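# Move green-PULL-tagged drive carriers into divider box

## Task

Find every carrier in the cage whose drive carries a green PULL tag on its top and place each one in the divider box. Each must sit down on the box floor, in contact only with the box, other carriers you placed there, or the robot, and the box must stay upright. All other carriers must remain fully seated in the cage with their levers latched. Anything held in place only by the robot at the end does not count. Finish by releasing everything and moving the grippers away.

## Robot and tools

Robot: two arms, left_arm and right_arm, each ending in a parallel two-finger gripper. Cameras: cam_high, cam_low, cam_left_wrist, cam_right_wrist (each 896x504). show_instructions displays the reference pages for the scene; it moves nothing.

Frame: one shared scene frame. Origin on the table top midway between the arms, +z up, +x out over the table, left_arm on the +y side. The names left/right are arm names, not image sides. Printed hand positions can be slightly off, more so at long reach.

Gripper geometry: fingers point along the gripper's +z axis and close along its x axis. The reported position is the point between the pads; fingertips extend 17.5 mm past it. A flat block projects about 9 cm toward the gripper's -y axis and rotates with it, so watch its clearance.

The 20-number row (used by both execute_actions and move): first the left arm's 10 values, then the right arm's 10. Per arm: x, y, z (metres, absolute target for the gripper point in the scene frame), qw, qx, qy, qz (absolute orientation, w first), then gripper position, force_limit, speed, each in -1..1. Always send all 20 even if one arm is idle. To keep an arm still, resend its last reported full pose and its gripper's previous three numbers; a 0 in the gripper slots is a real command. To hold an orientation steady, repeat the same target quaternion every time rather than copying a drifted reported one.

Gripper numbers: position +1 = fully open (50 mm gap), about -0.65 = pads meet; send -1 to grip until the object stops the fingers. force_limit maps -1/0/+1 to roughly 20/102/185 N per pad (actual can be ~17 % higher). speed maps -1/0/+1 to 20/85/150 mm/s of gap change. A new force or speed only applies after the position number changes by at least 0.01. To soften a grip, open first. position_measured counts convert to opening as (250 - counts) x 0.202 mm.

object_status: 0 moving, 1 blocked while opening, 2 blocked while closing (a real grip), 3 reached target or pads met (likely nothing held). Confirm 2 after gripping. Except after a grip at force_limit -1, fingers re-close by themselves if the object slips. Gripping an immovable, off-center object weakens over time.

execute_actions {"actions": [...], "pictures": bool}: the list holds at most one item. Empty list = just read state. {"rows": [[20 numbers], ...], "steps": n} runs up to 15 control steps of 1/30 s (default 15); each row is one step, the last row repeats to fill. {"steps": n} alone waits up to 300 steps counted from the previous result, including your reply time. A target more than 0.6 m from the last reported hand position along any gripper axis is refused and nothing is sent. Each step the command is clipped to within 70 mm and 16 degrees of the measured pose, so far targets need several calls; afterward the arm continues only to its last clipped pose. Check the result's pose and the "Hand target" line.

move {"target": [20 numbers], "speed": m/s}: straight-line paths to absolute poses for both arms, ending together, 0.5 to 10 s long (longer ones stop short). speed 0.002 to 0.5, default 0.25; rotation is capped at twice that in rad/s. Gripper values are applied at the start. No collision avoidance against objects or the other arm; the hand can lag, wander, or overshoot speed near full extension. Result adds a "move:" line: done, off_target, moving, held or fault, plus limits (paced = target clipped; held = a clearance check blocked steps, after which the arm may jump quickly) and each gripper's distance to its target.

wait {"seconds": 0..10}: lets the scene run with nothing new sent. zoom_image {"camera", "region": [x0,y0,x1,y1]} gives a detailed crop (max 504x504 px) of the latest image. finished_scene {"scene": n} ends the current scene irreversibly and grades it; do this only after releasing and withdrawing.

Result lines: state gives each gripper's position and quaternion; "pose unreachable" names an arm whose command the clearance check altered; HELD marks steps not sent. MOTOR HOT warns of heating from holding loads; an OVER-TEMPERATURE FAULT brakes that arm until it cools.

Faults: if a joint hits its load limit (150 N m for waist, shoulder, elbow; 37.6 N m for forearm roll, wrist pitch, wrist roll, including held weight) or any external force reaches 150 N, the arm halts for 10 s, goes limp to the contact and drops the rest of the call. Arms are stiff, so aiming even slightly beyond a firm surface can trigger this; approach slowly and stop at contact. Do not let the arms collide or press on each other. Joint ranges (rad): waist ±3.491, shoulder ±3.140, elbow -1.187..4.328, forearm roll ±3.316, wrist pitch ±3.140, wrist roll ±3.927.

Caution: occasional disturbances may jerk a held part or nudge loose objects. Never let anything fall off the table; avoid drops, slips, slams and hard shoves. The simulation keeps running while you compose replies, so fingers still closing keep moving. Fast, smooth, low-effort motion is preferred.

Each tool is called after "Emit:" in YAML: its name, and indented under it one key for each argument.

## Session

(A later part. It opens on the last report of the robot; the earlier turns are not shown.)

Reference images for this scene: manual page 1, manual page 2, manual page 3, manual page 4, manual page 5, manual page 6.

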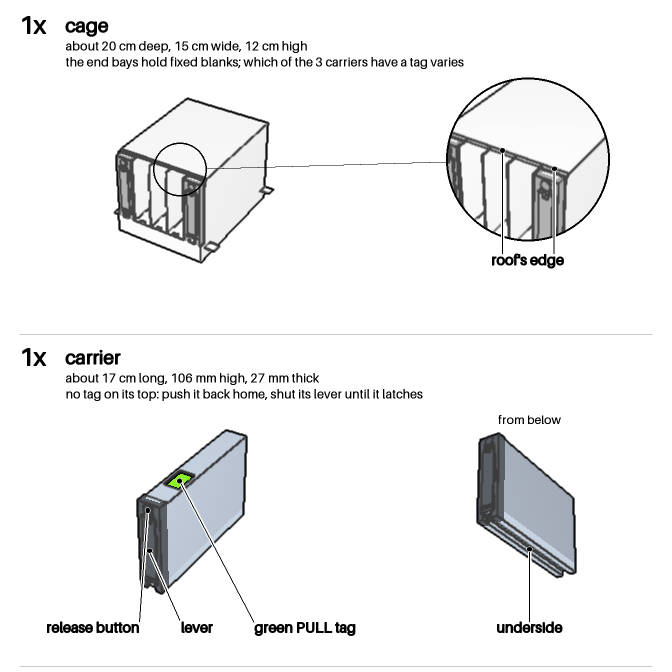

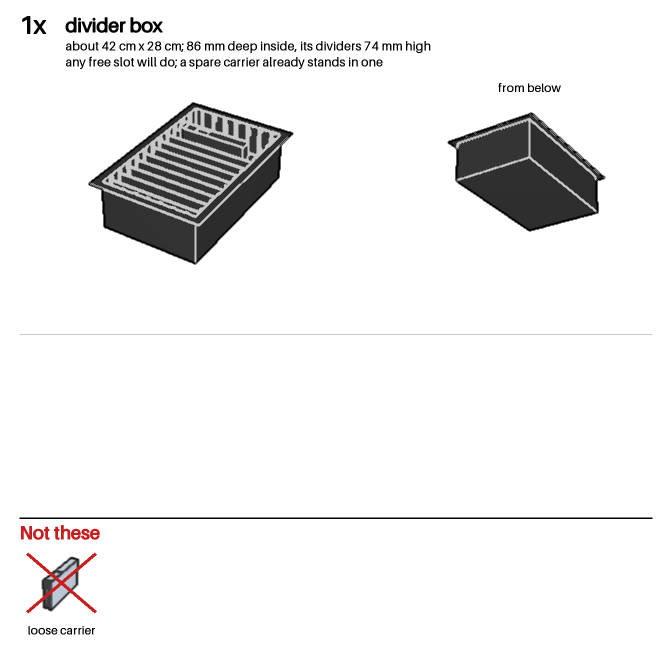

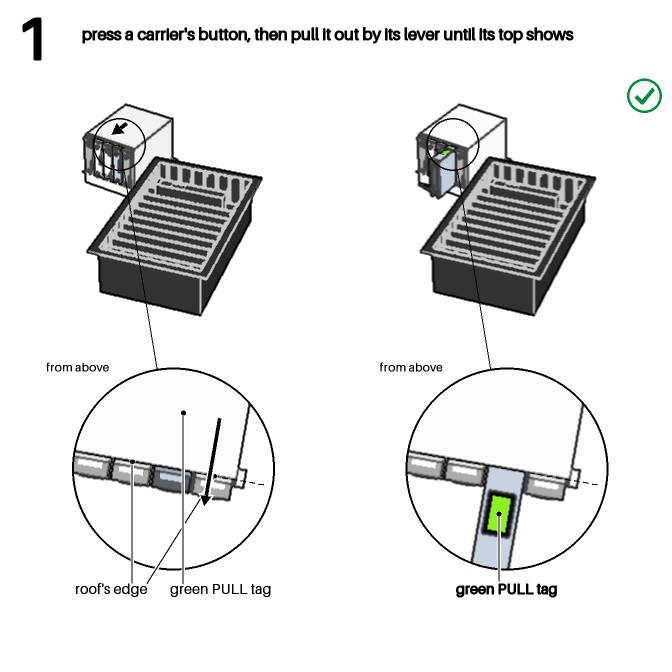

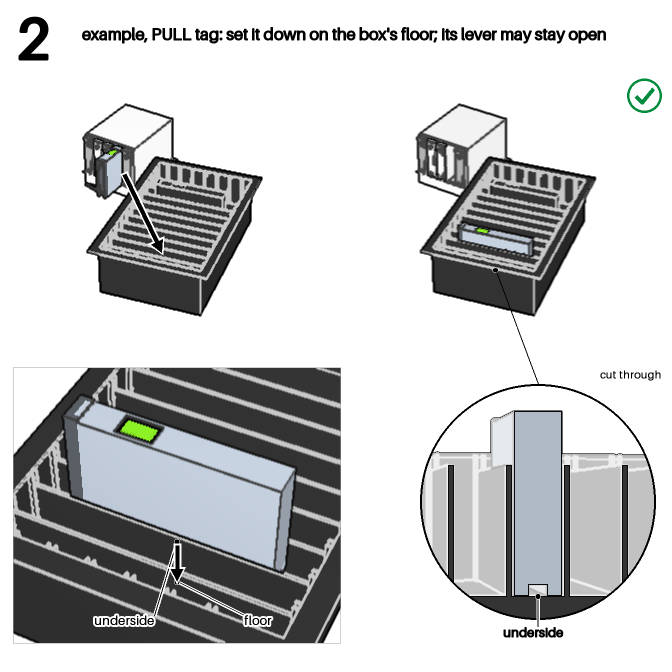

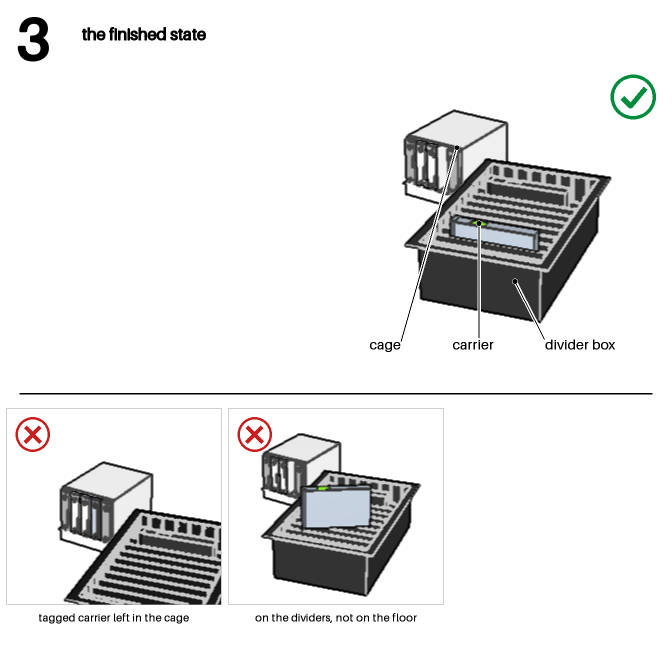

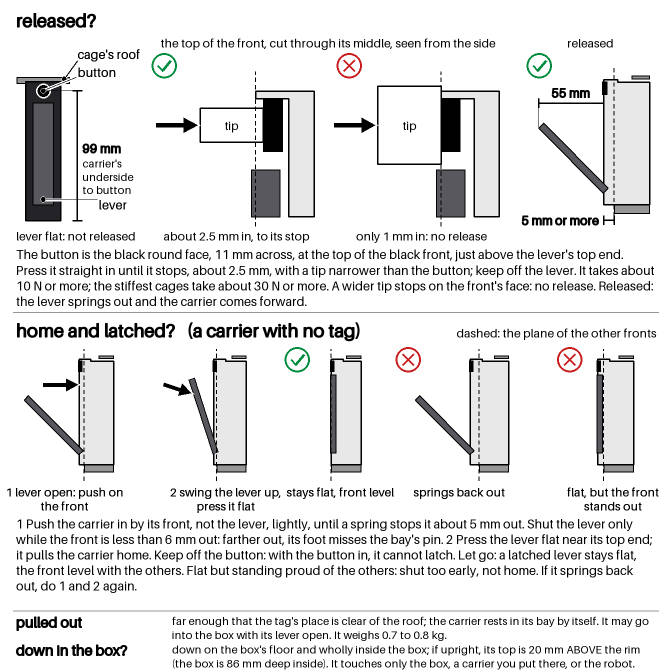

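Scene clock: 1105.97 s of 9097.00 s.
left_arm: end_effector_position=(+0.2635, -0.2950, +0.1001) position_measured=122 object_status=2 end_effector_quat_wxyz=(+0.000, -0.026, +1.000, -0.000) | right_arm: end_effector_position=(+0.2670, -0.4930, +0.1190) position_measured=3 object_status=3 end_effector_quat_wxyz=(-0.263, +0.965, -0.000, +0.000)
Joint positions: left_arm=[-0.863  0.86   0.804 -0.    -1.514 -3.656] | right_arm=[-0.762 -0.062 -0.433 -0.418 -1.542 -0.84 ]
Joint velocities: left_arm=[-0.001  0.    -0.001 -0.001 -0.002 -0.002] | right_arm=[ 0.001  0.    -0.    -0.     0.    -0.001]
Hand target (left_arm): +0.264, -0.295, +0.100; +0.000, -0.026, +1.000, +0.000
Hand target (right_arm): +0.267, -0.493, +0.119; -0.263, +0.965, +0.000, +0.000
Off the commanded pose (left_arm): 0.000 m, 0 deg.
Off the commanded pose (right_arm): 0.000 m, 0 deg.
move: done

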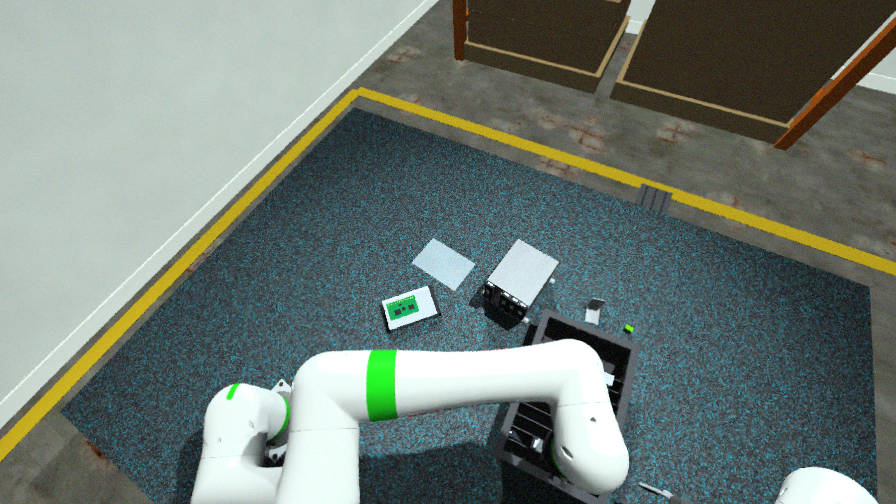

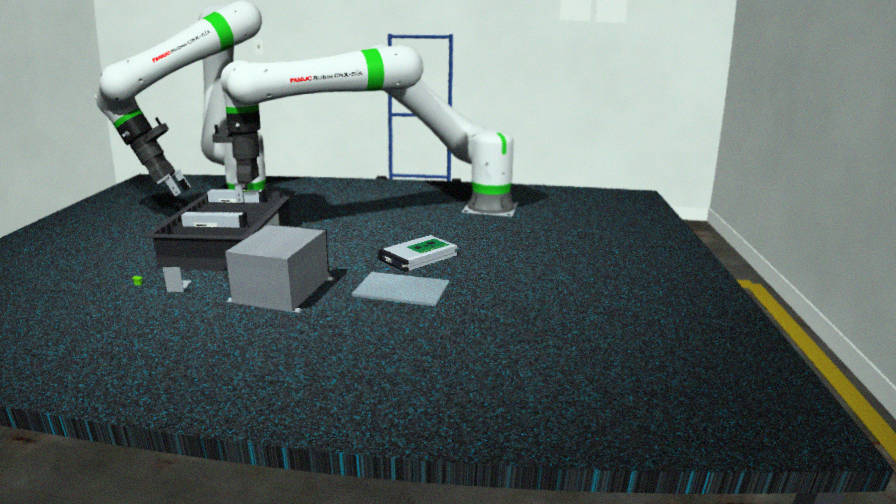

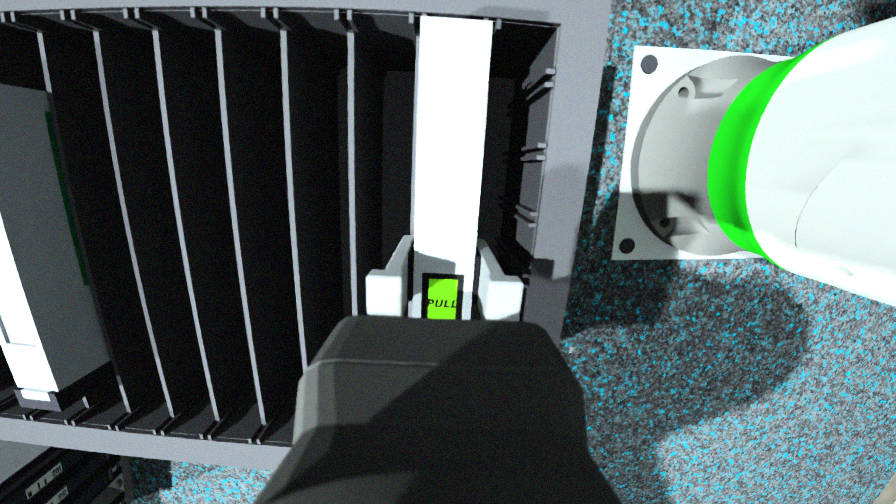

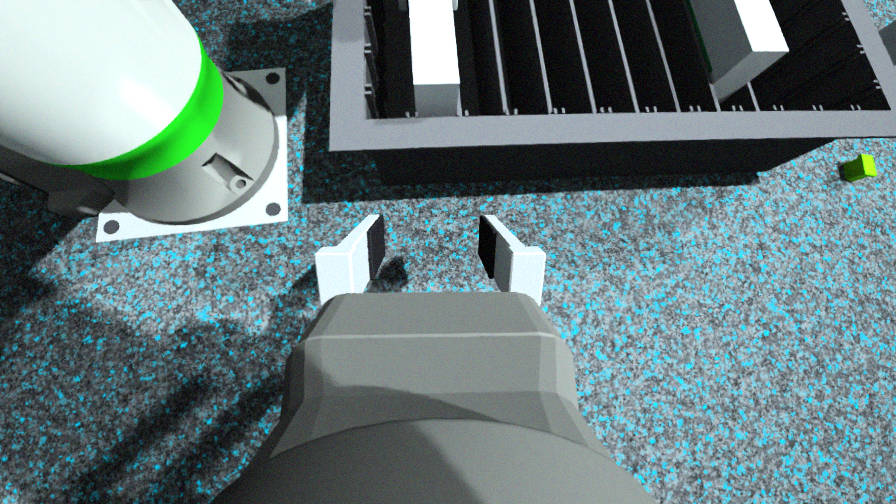

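Emit:
move:
  target: [0.2635,-0.2950,0.1003,0,0.02618,-0.99966,0,0.5,0,0.5,0.267,-0.493,0.119,0.263,-0.9648,0,0,1.0,0,0.5]
  speed: 0.002

Emit:
zoom_image:
  camera: "cam_right_wrist"
  region: [380,30,500,130]

Scene clock: 1110.03 s of 9097.00 s.
left_arm: end_effector_position=(+0.2635, -0.2950, +0.1003) position_measured=78 object_status=3 end_effector_quat_wxyz=(+0.000, -0.026, +1.000, -0.000) | right_arm: end_effector_position=(+0.2670, -0.4930, +0.1190) position_measured=3 object_status=3 end_effector_quat_wxyz=(-0.263, +0.965, -0.000, +0.000)
Joint positions: left_arm=[-0.863  0.86   0.804 -0.    -1.515 -3.656] | right_arm=[-0.762 -0.062 -0.433 -0.418 -1.542 -0.84 ]
Joint velocities: left_arm=[-0.     0.    -0.     0.     0.001 -0.   ] | right_arm=[-0.001  0.    -0.    -0.     0.    -0.   ]
Hand target (left_arm): +0.263, -0.295, +0.100; -0.000, -0.026, +1.000, -0.000
Hand target (right_arm): +0.267, -0.493, +0.119; -0.263, +0.965, -0.000, -0.000
Off the commanded pose (left_arm): 0.000 m, 0 deg.
Off the commanded pose (right_arm): 0.000 m, 0 deg.
After step 90, 0.37 s passed at rest.
move: done

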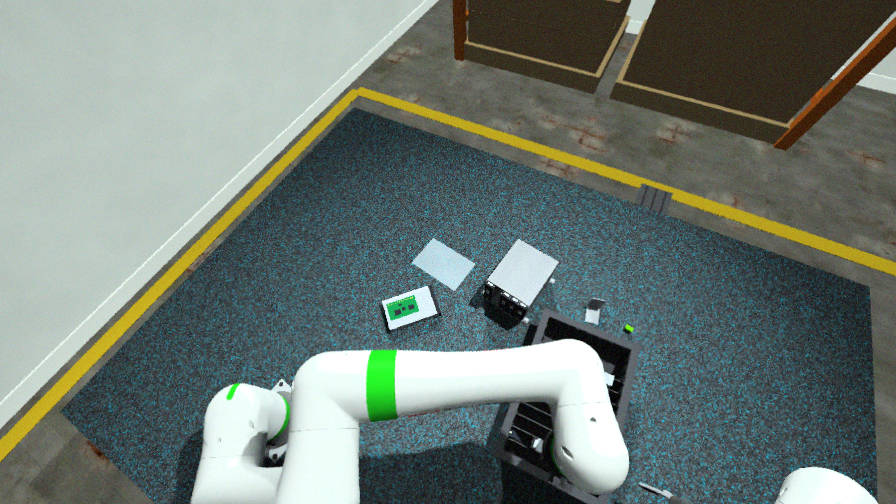

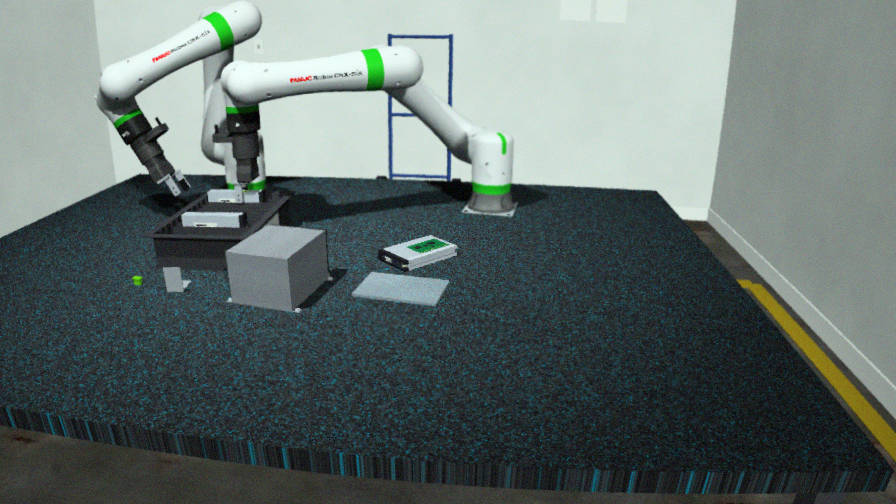

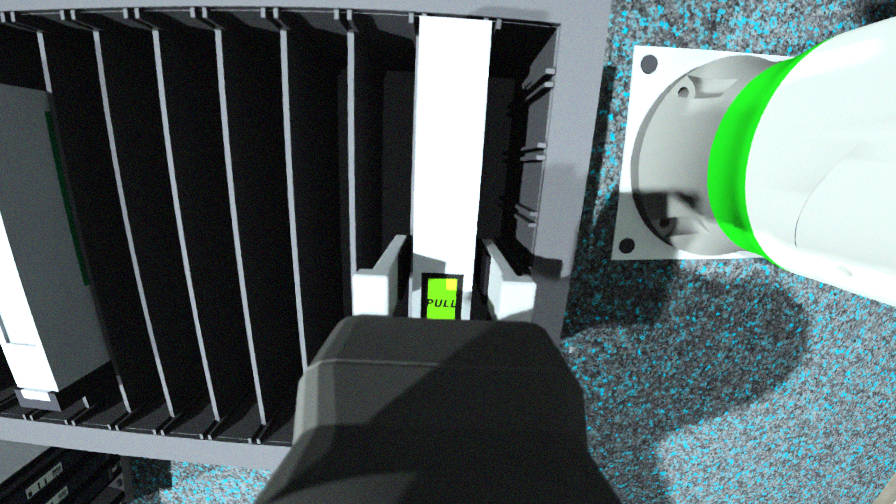

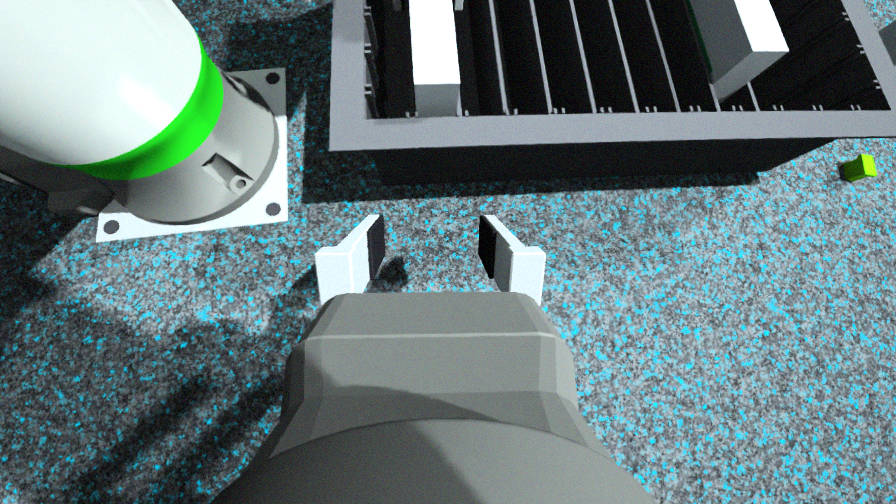

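Region (380, 30, 500, 130) of cam_right_wrist's 896x504 image, scaled by 4.200, with more detail than that image has.

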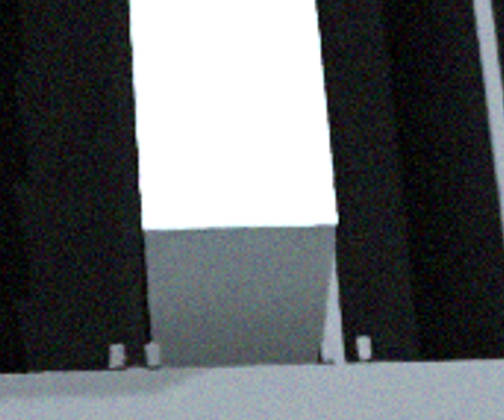

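Emit:
move:
  target: [0.2635,-0.2950,0.150,0,0.02618,-0.99966,0,0.5,0,0.5,0.267,-0.493,0.119,0.263,-0.9648,0,0,1.0,0,0.5]
  speed: 0.1

Emit:
zoom_image:
  camera: "cam_low"
  region: [140,140,340,260]

Scene clock: 1141.73 s of 9097.00 s.
left_arm: end_effector_position=(+0.2635, -0.2949, +0.1499) position_measured=78 object_status=3 end_effector_quat_wxyz=(-0.000, -0.026, +1.000, -0.000) | right_arm: end_effector_position=(+0.2670, -0.4930, +0.1190) position_measured=3 object_status=3 end_effector_quat_wxyz=(-0.263, +0.965, -0.000, -0.000)
Joint positions: left_arm=[-0.863  0.86   0.92   0.    -1.63  -3.656] | right_arm=[-0.762 -0.062 -0.433 -0.418 -1.542 -0.84 ]
Joint velocities: left_arm=[ 0.001  0.001  0.005 -0.002 -0.004  0.001] | right_arm=[ 0.  0. -0.  0. -0.  0.]
Hand target (left_arm): +0.263, -0.295, +0.150; +0.000, -0.026, +1.000, -0.000
Hand target (right_arm): +0.267, -0.493, +0.119; -0.263, +0.965, -0.000, -0.000
Off the commanded pose (left_arm): 0.000 m, 0 deg.
Off the commanded pose (right_arm): 0.000 m, 0 deg.
After step 90, 27.80 s passed at rest.
move: done

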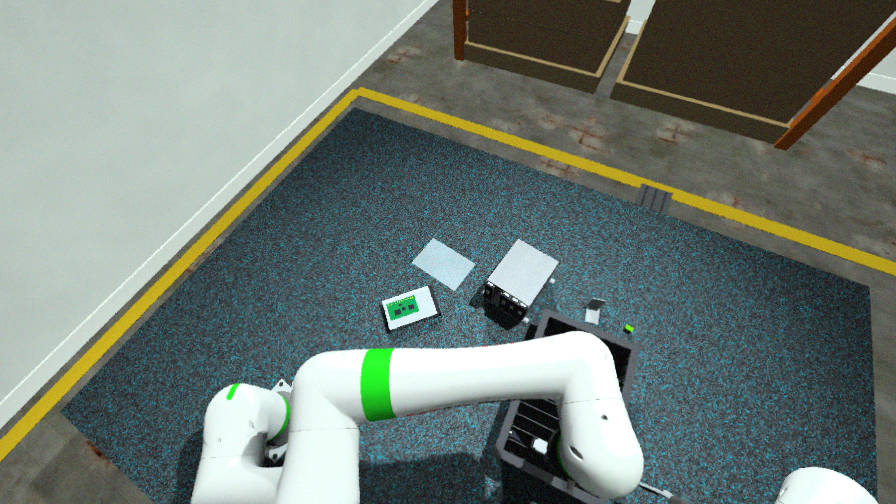

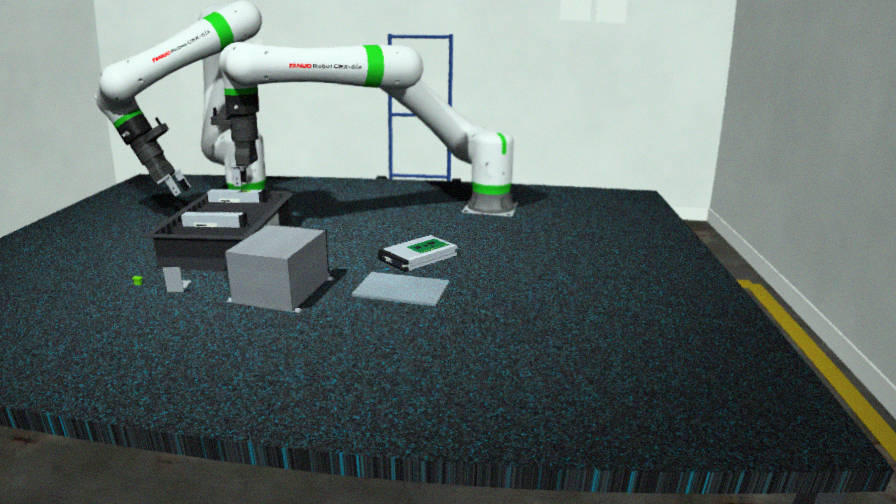

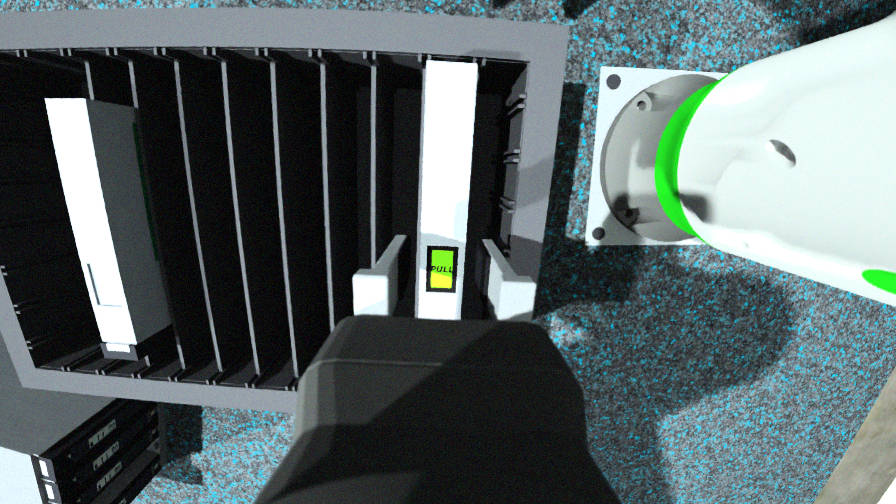

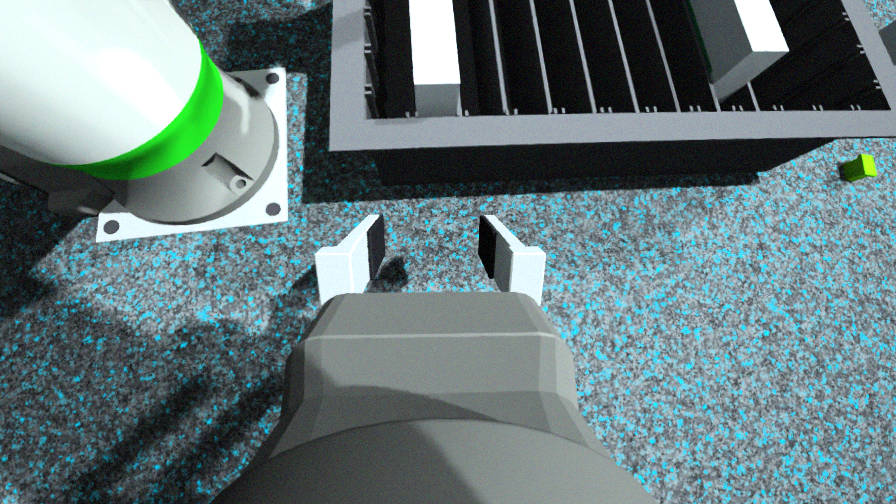

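Region (140, 140, 340, 260) of cam_low's 896x504 image, scaled by 2.520, with more detail than that image has; it fills the top 302 rows of this view, and the rest is white.

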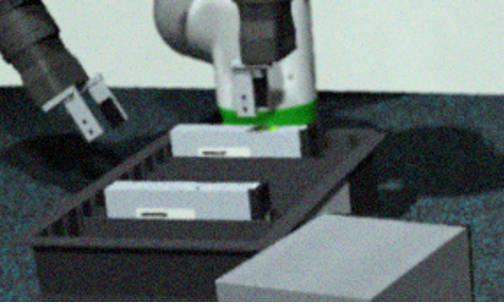

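Emit:
move:
  target: [0.5230,0.0087,0.1300,-0.2010,0.6376,-0.7093,0.2236,0.063,0,0.5,0.267,-0.493,0.119,0.263,-0.9648,0,0,1.0,0,0.5]
  speed: 0.25

Scene clock: 1148.13 s of 9097.00 s.
left_arm: end_effector_position=(+0.5238, +0.0081, +0.1299) position_measured=142 object_status=3 end_effector_quat_wxyz=(-0.202, +0.638, -0.709, +0.223) | right_arm: end_effector_position=(+0.2670, -0.4930, +0.1190) position_measured=3 object_status=3 end_effector_quat_wxyz=(-0.263, +0.965, -0.000, +0.000)
Joint positions: left_arm=[-0.489  0.297 -0.036 -0.44  -0.743 -2.366] | right_arm=[-0.762 -0.062 -0.433 -0.418 -1.542 -0.84 ]
Joint velocities: left_arm=[-0.003  0.001  0.002 -0.004  0.001  0.008] | right_arm=[-0.001 -0.001  0.    -0.    -0.    -0.   ]
Hand target (left_arm): +0.524, +0.008, +0.130; +0.202, -0.638, +0.709, -0.223
Hand target (right_arm): +0.267, -0.493, +0.119; -0.263, +0.965, -0.000, -0.000
Off the commanded pose (left_arm): 0.001 m, 0 deg.
Off the commanded pose (right_arm): 0.000 m, 0 deg.
move: done

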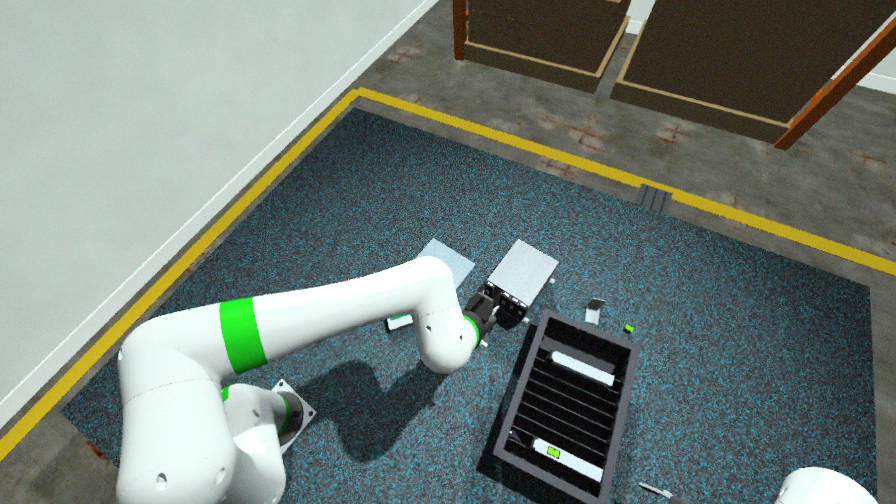

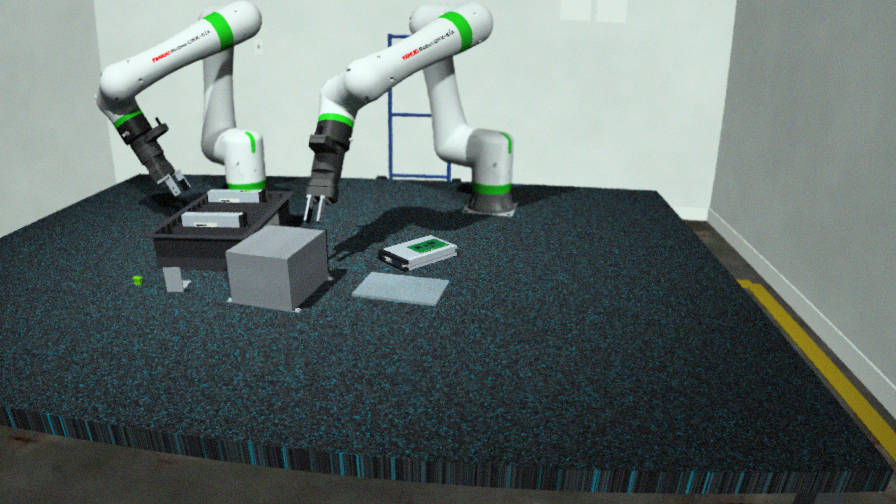

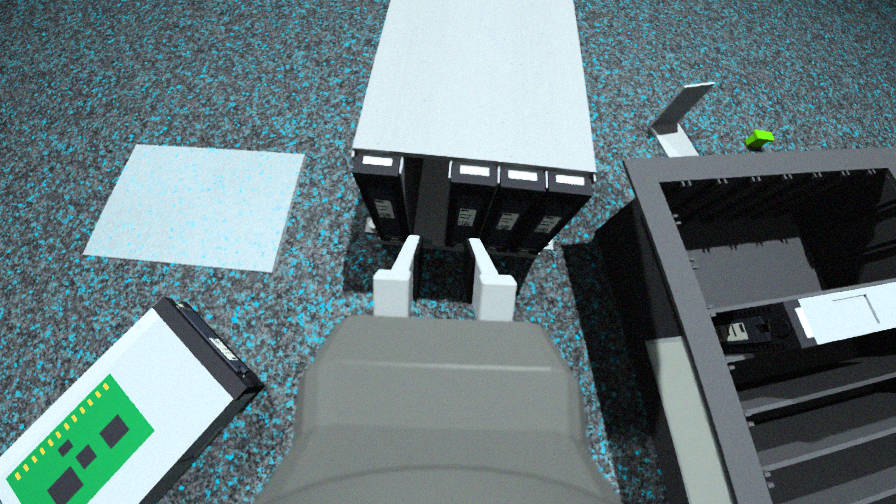

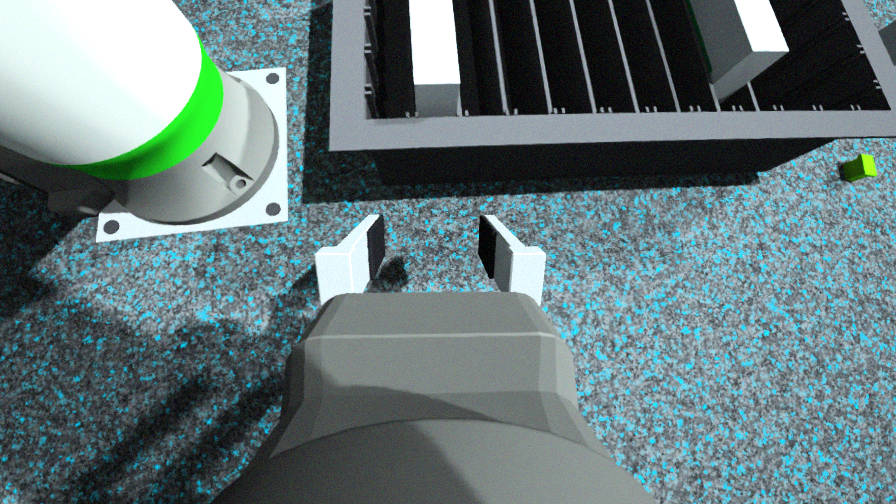

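Emit:
move:
  target: [0.5510,0.0041,0.1164,-0.2010,0.6376,-0.7093,0.2236,0.063,0,0.5,0.267,-0.493,0.119,0.263,-0.9648,0,0,1.0,0,0.5]
  speed: 0.04

Emit:
zoom_image:
  camera: "cam_left_wrist"
  region: [340,140,620,300]

Scene clock: 1153.23 s of 9097.00 s.
left_arm: end_effector_position=(+0.5509, +0.0041, +0.1164) position_measured=142 object_status=3 end_effector_quat_wxyz=(-0.201, +0.638, -0.709, +0.224) | right_arm: end_effector_position=(+0.2670, -0.4930, +0.1190) position_measured=3 object_status=3 end_effector_quat_wxyz=(-0.263, +0.965, -0.000, +0.000)
Joint positions: left_arm=[-0.463  0.359  0.01  -0.43  -0.717 -2.391] | right_arm=[-0.762 -0.062 -0.433 -0.418 -1.542 -0.84 ]
Joint velocities: left_arm=[ 0.002  0.002  0.002  0.     0.003 -0.002] | right_arm=[-0.002 -0.    -0.     0.    -0.001  0.   ]
Hand target (left_arm): +0.551, +0.004, +0.116; +0.201, -0.638, +0.709, -0.224
Hand target (right_arm): +0.267, -0.493, +0.119; -0.263, +0.965, -0.000, -0.000
Off the commanded pose (left_arm): 0.000 m, 0 deg.
Off the commanded pose (right_arm): 0.000 m, 0 deg.
After step 90, 1.03 s passed at rest.
move: done

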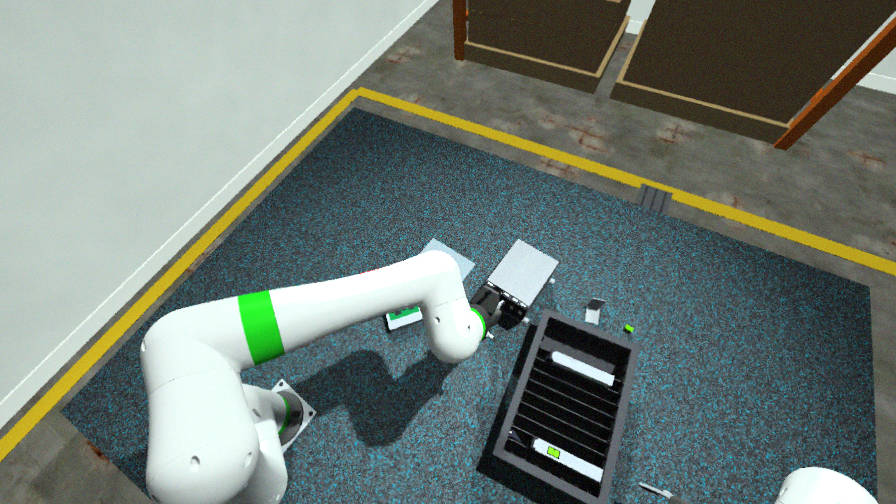

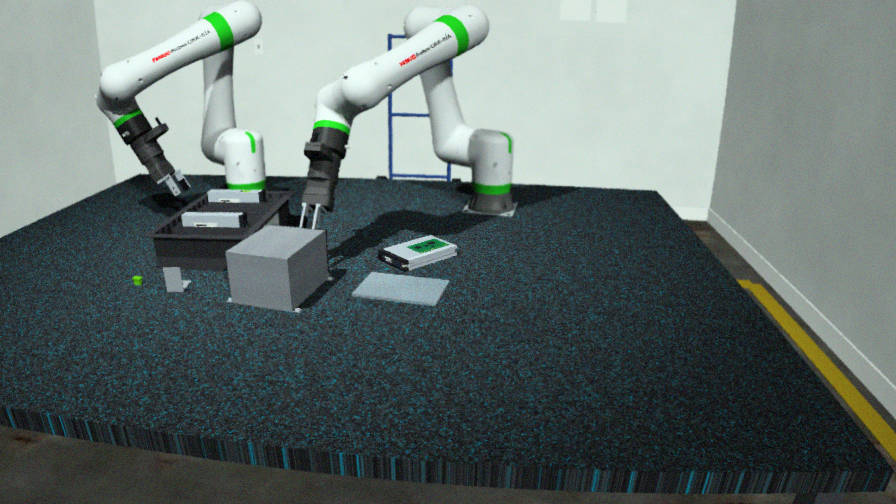

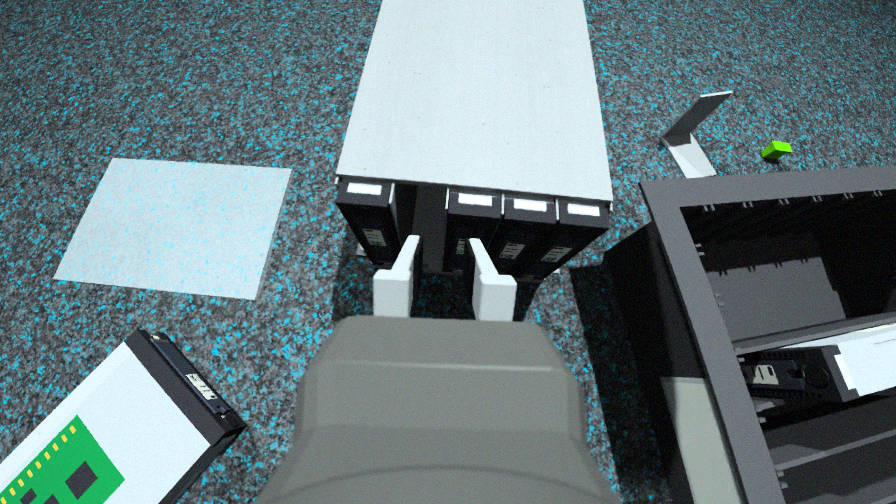

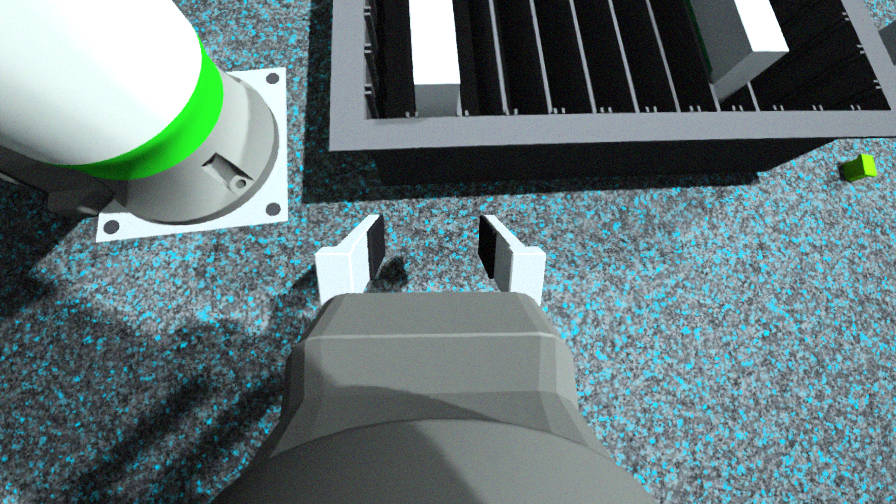

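Region (340, 140, 620, 300) of cam_left_wrist's 896x504 image, scaled by 1.800, with more detail than that image has; it fills the top 288 rows of this view, and the rest is white.

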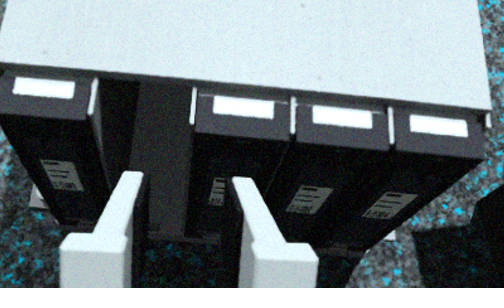

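Emit:
move:
  target: [0.5580,0.0029,0.1164,-0.2010,0.6376,-0.7093,0.2236,0.063,0,0.5,0.267,-0.493,0.119,0.263,-0.9648,0,0,1.0,0,0.5]
  speed: 0.01

Emit:
zoom_image:
  camera: "cam_left_wrist"
  region: [400,170,560,280]

Scene clock: 1158.07 s of 9097.00 s.
left_arm: end_effector_position=(+0.5579, +0.0029, +0.1164) position_measured=142 object_status=3 end_effector_quat_wxyz=(-0.201, +0.638, -0.709, +0.224) | right_arm: end_effector_position=(+0.2670, -0.4930, +0.1190) position_measured=3 object_status=3 end_effector_quat_wxyz=(-0.263, +0.965, -0.000, +0.000)
Joint positions: left_arm=[-0.457  0.372  0.026 -0.424 -0.717 -2.401] | right_arm=[-0.762 -0.062 -0.433 -0.418 -1.542 -0.84 ]
Joint velocities: left_arm=[-0.001  0.001  0.002  0.001 -0.003 -0.001] | right_arm=[-0.001 -0.    -0.    -0.     0.     0.   ]
Hand target (left_arm): +0.558, +0.003, +0.116; +0.201, -0.638, +0.709, -0.224
Hand target (right_arm): +0.267, -0.493, +0.119; -0.263, +0.965, -0.000, -0.000
Off the commanded pose (left_arm): 0.000 m, 0 deg.
Off the commanded pose (right_arm): 0.000 m, 0 deg.
After step 90, 0.90 s passed at rest.
move: done

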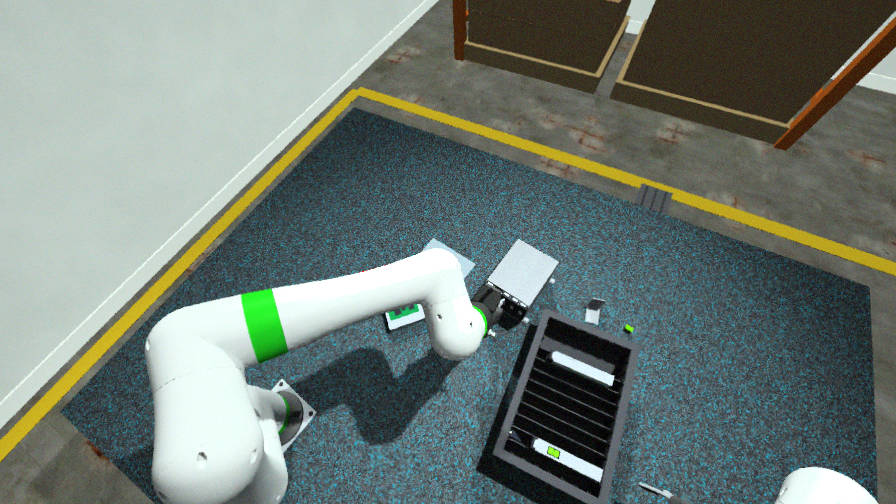

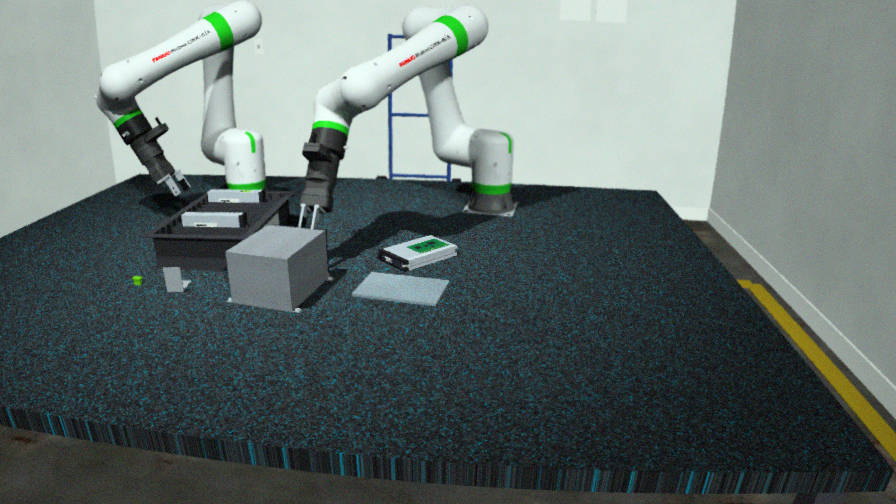

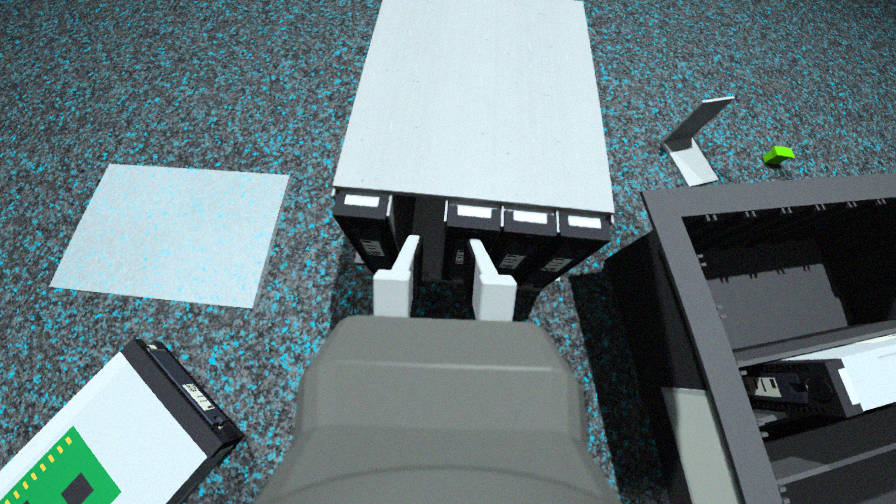

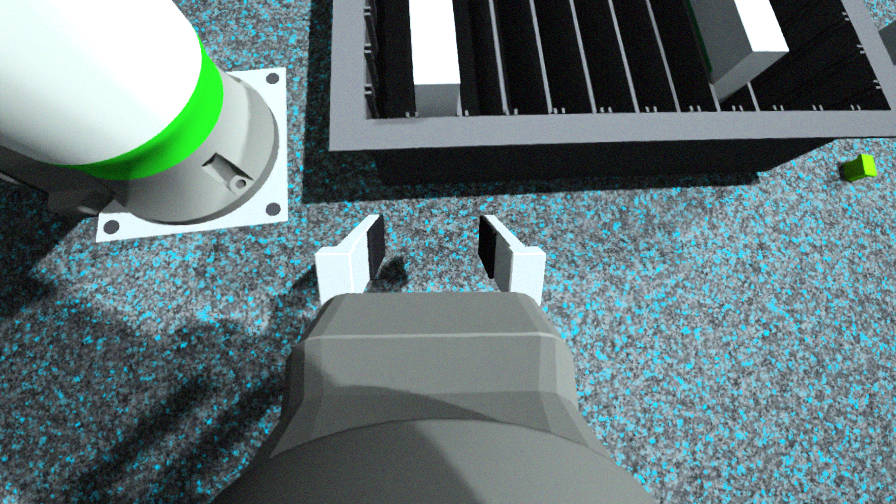

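Region (400, 170, 560, 280) of cam_left_wrist's 896x504 image, scaled by 3.150, with more detail than that image has; it fills the top 346 rows of this view, and the rest is white.

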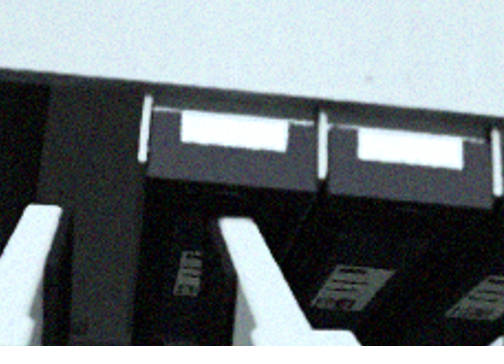

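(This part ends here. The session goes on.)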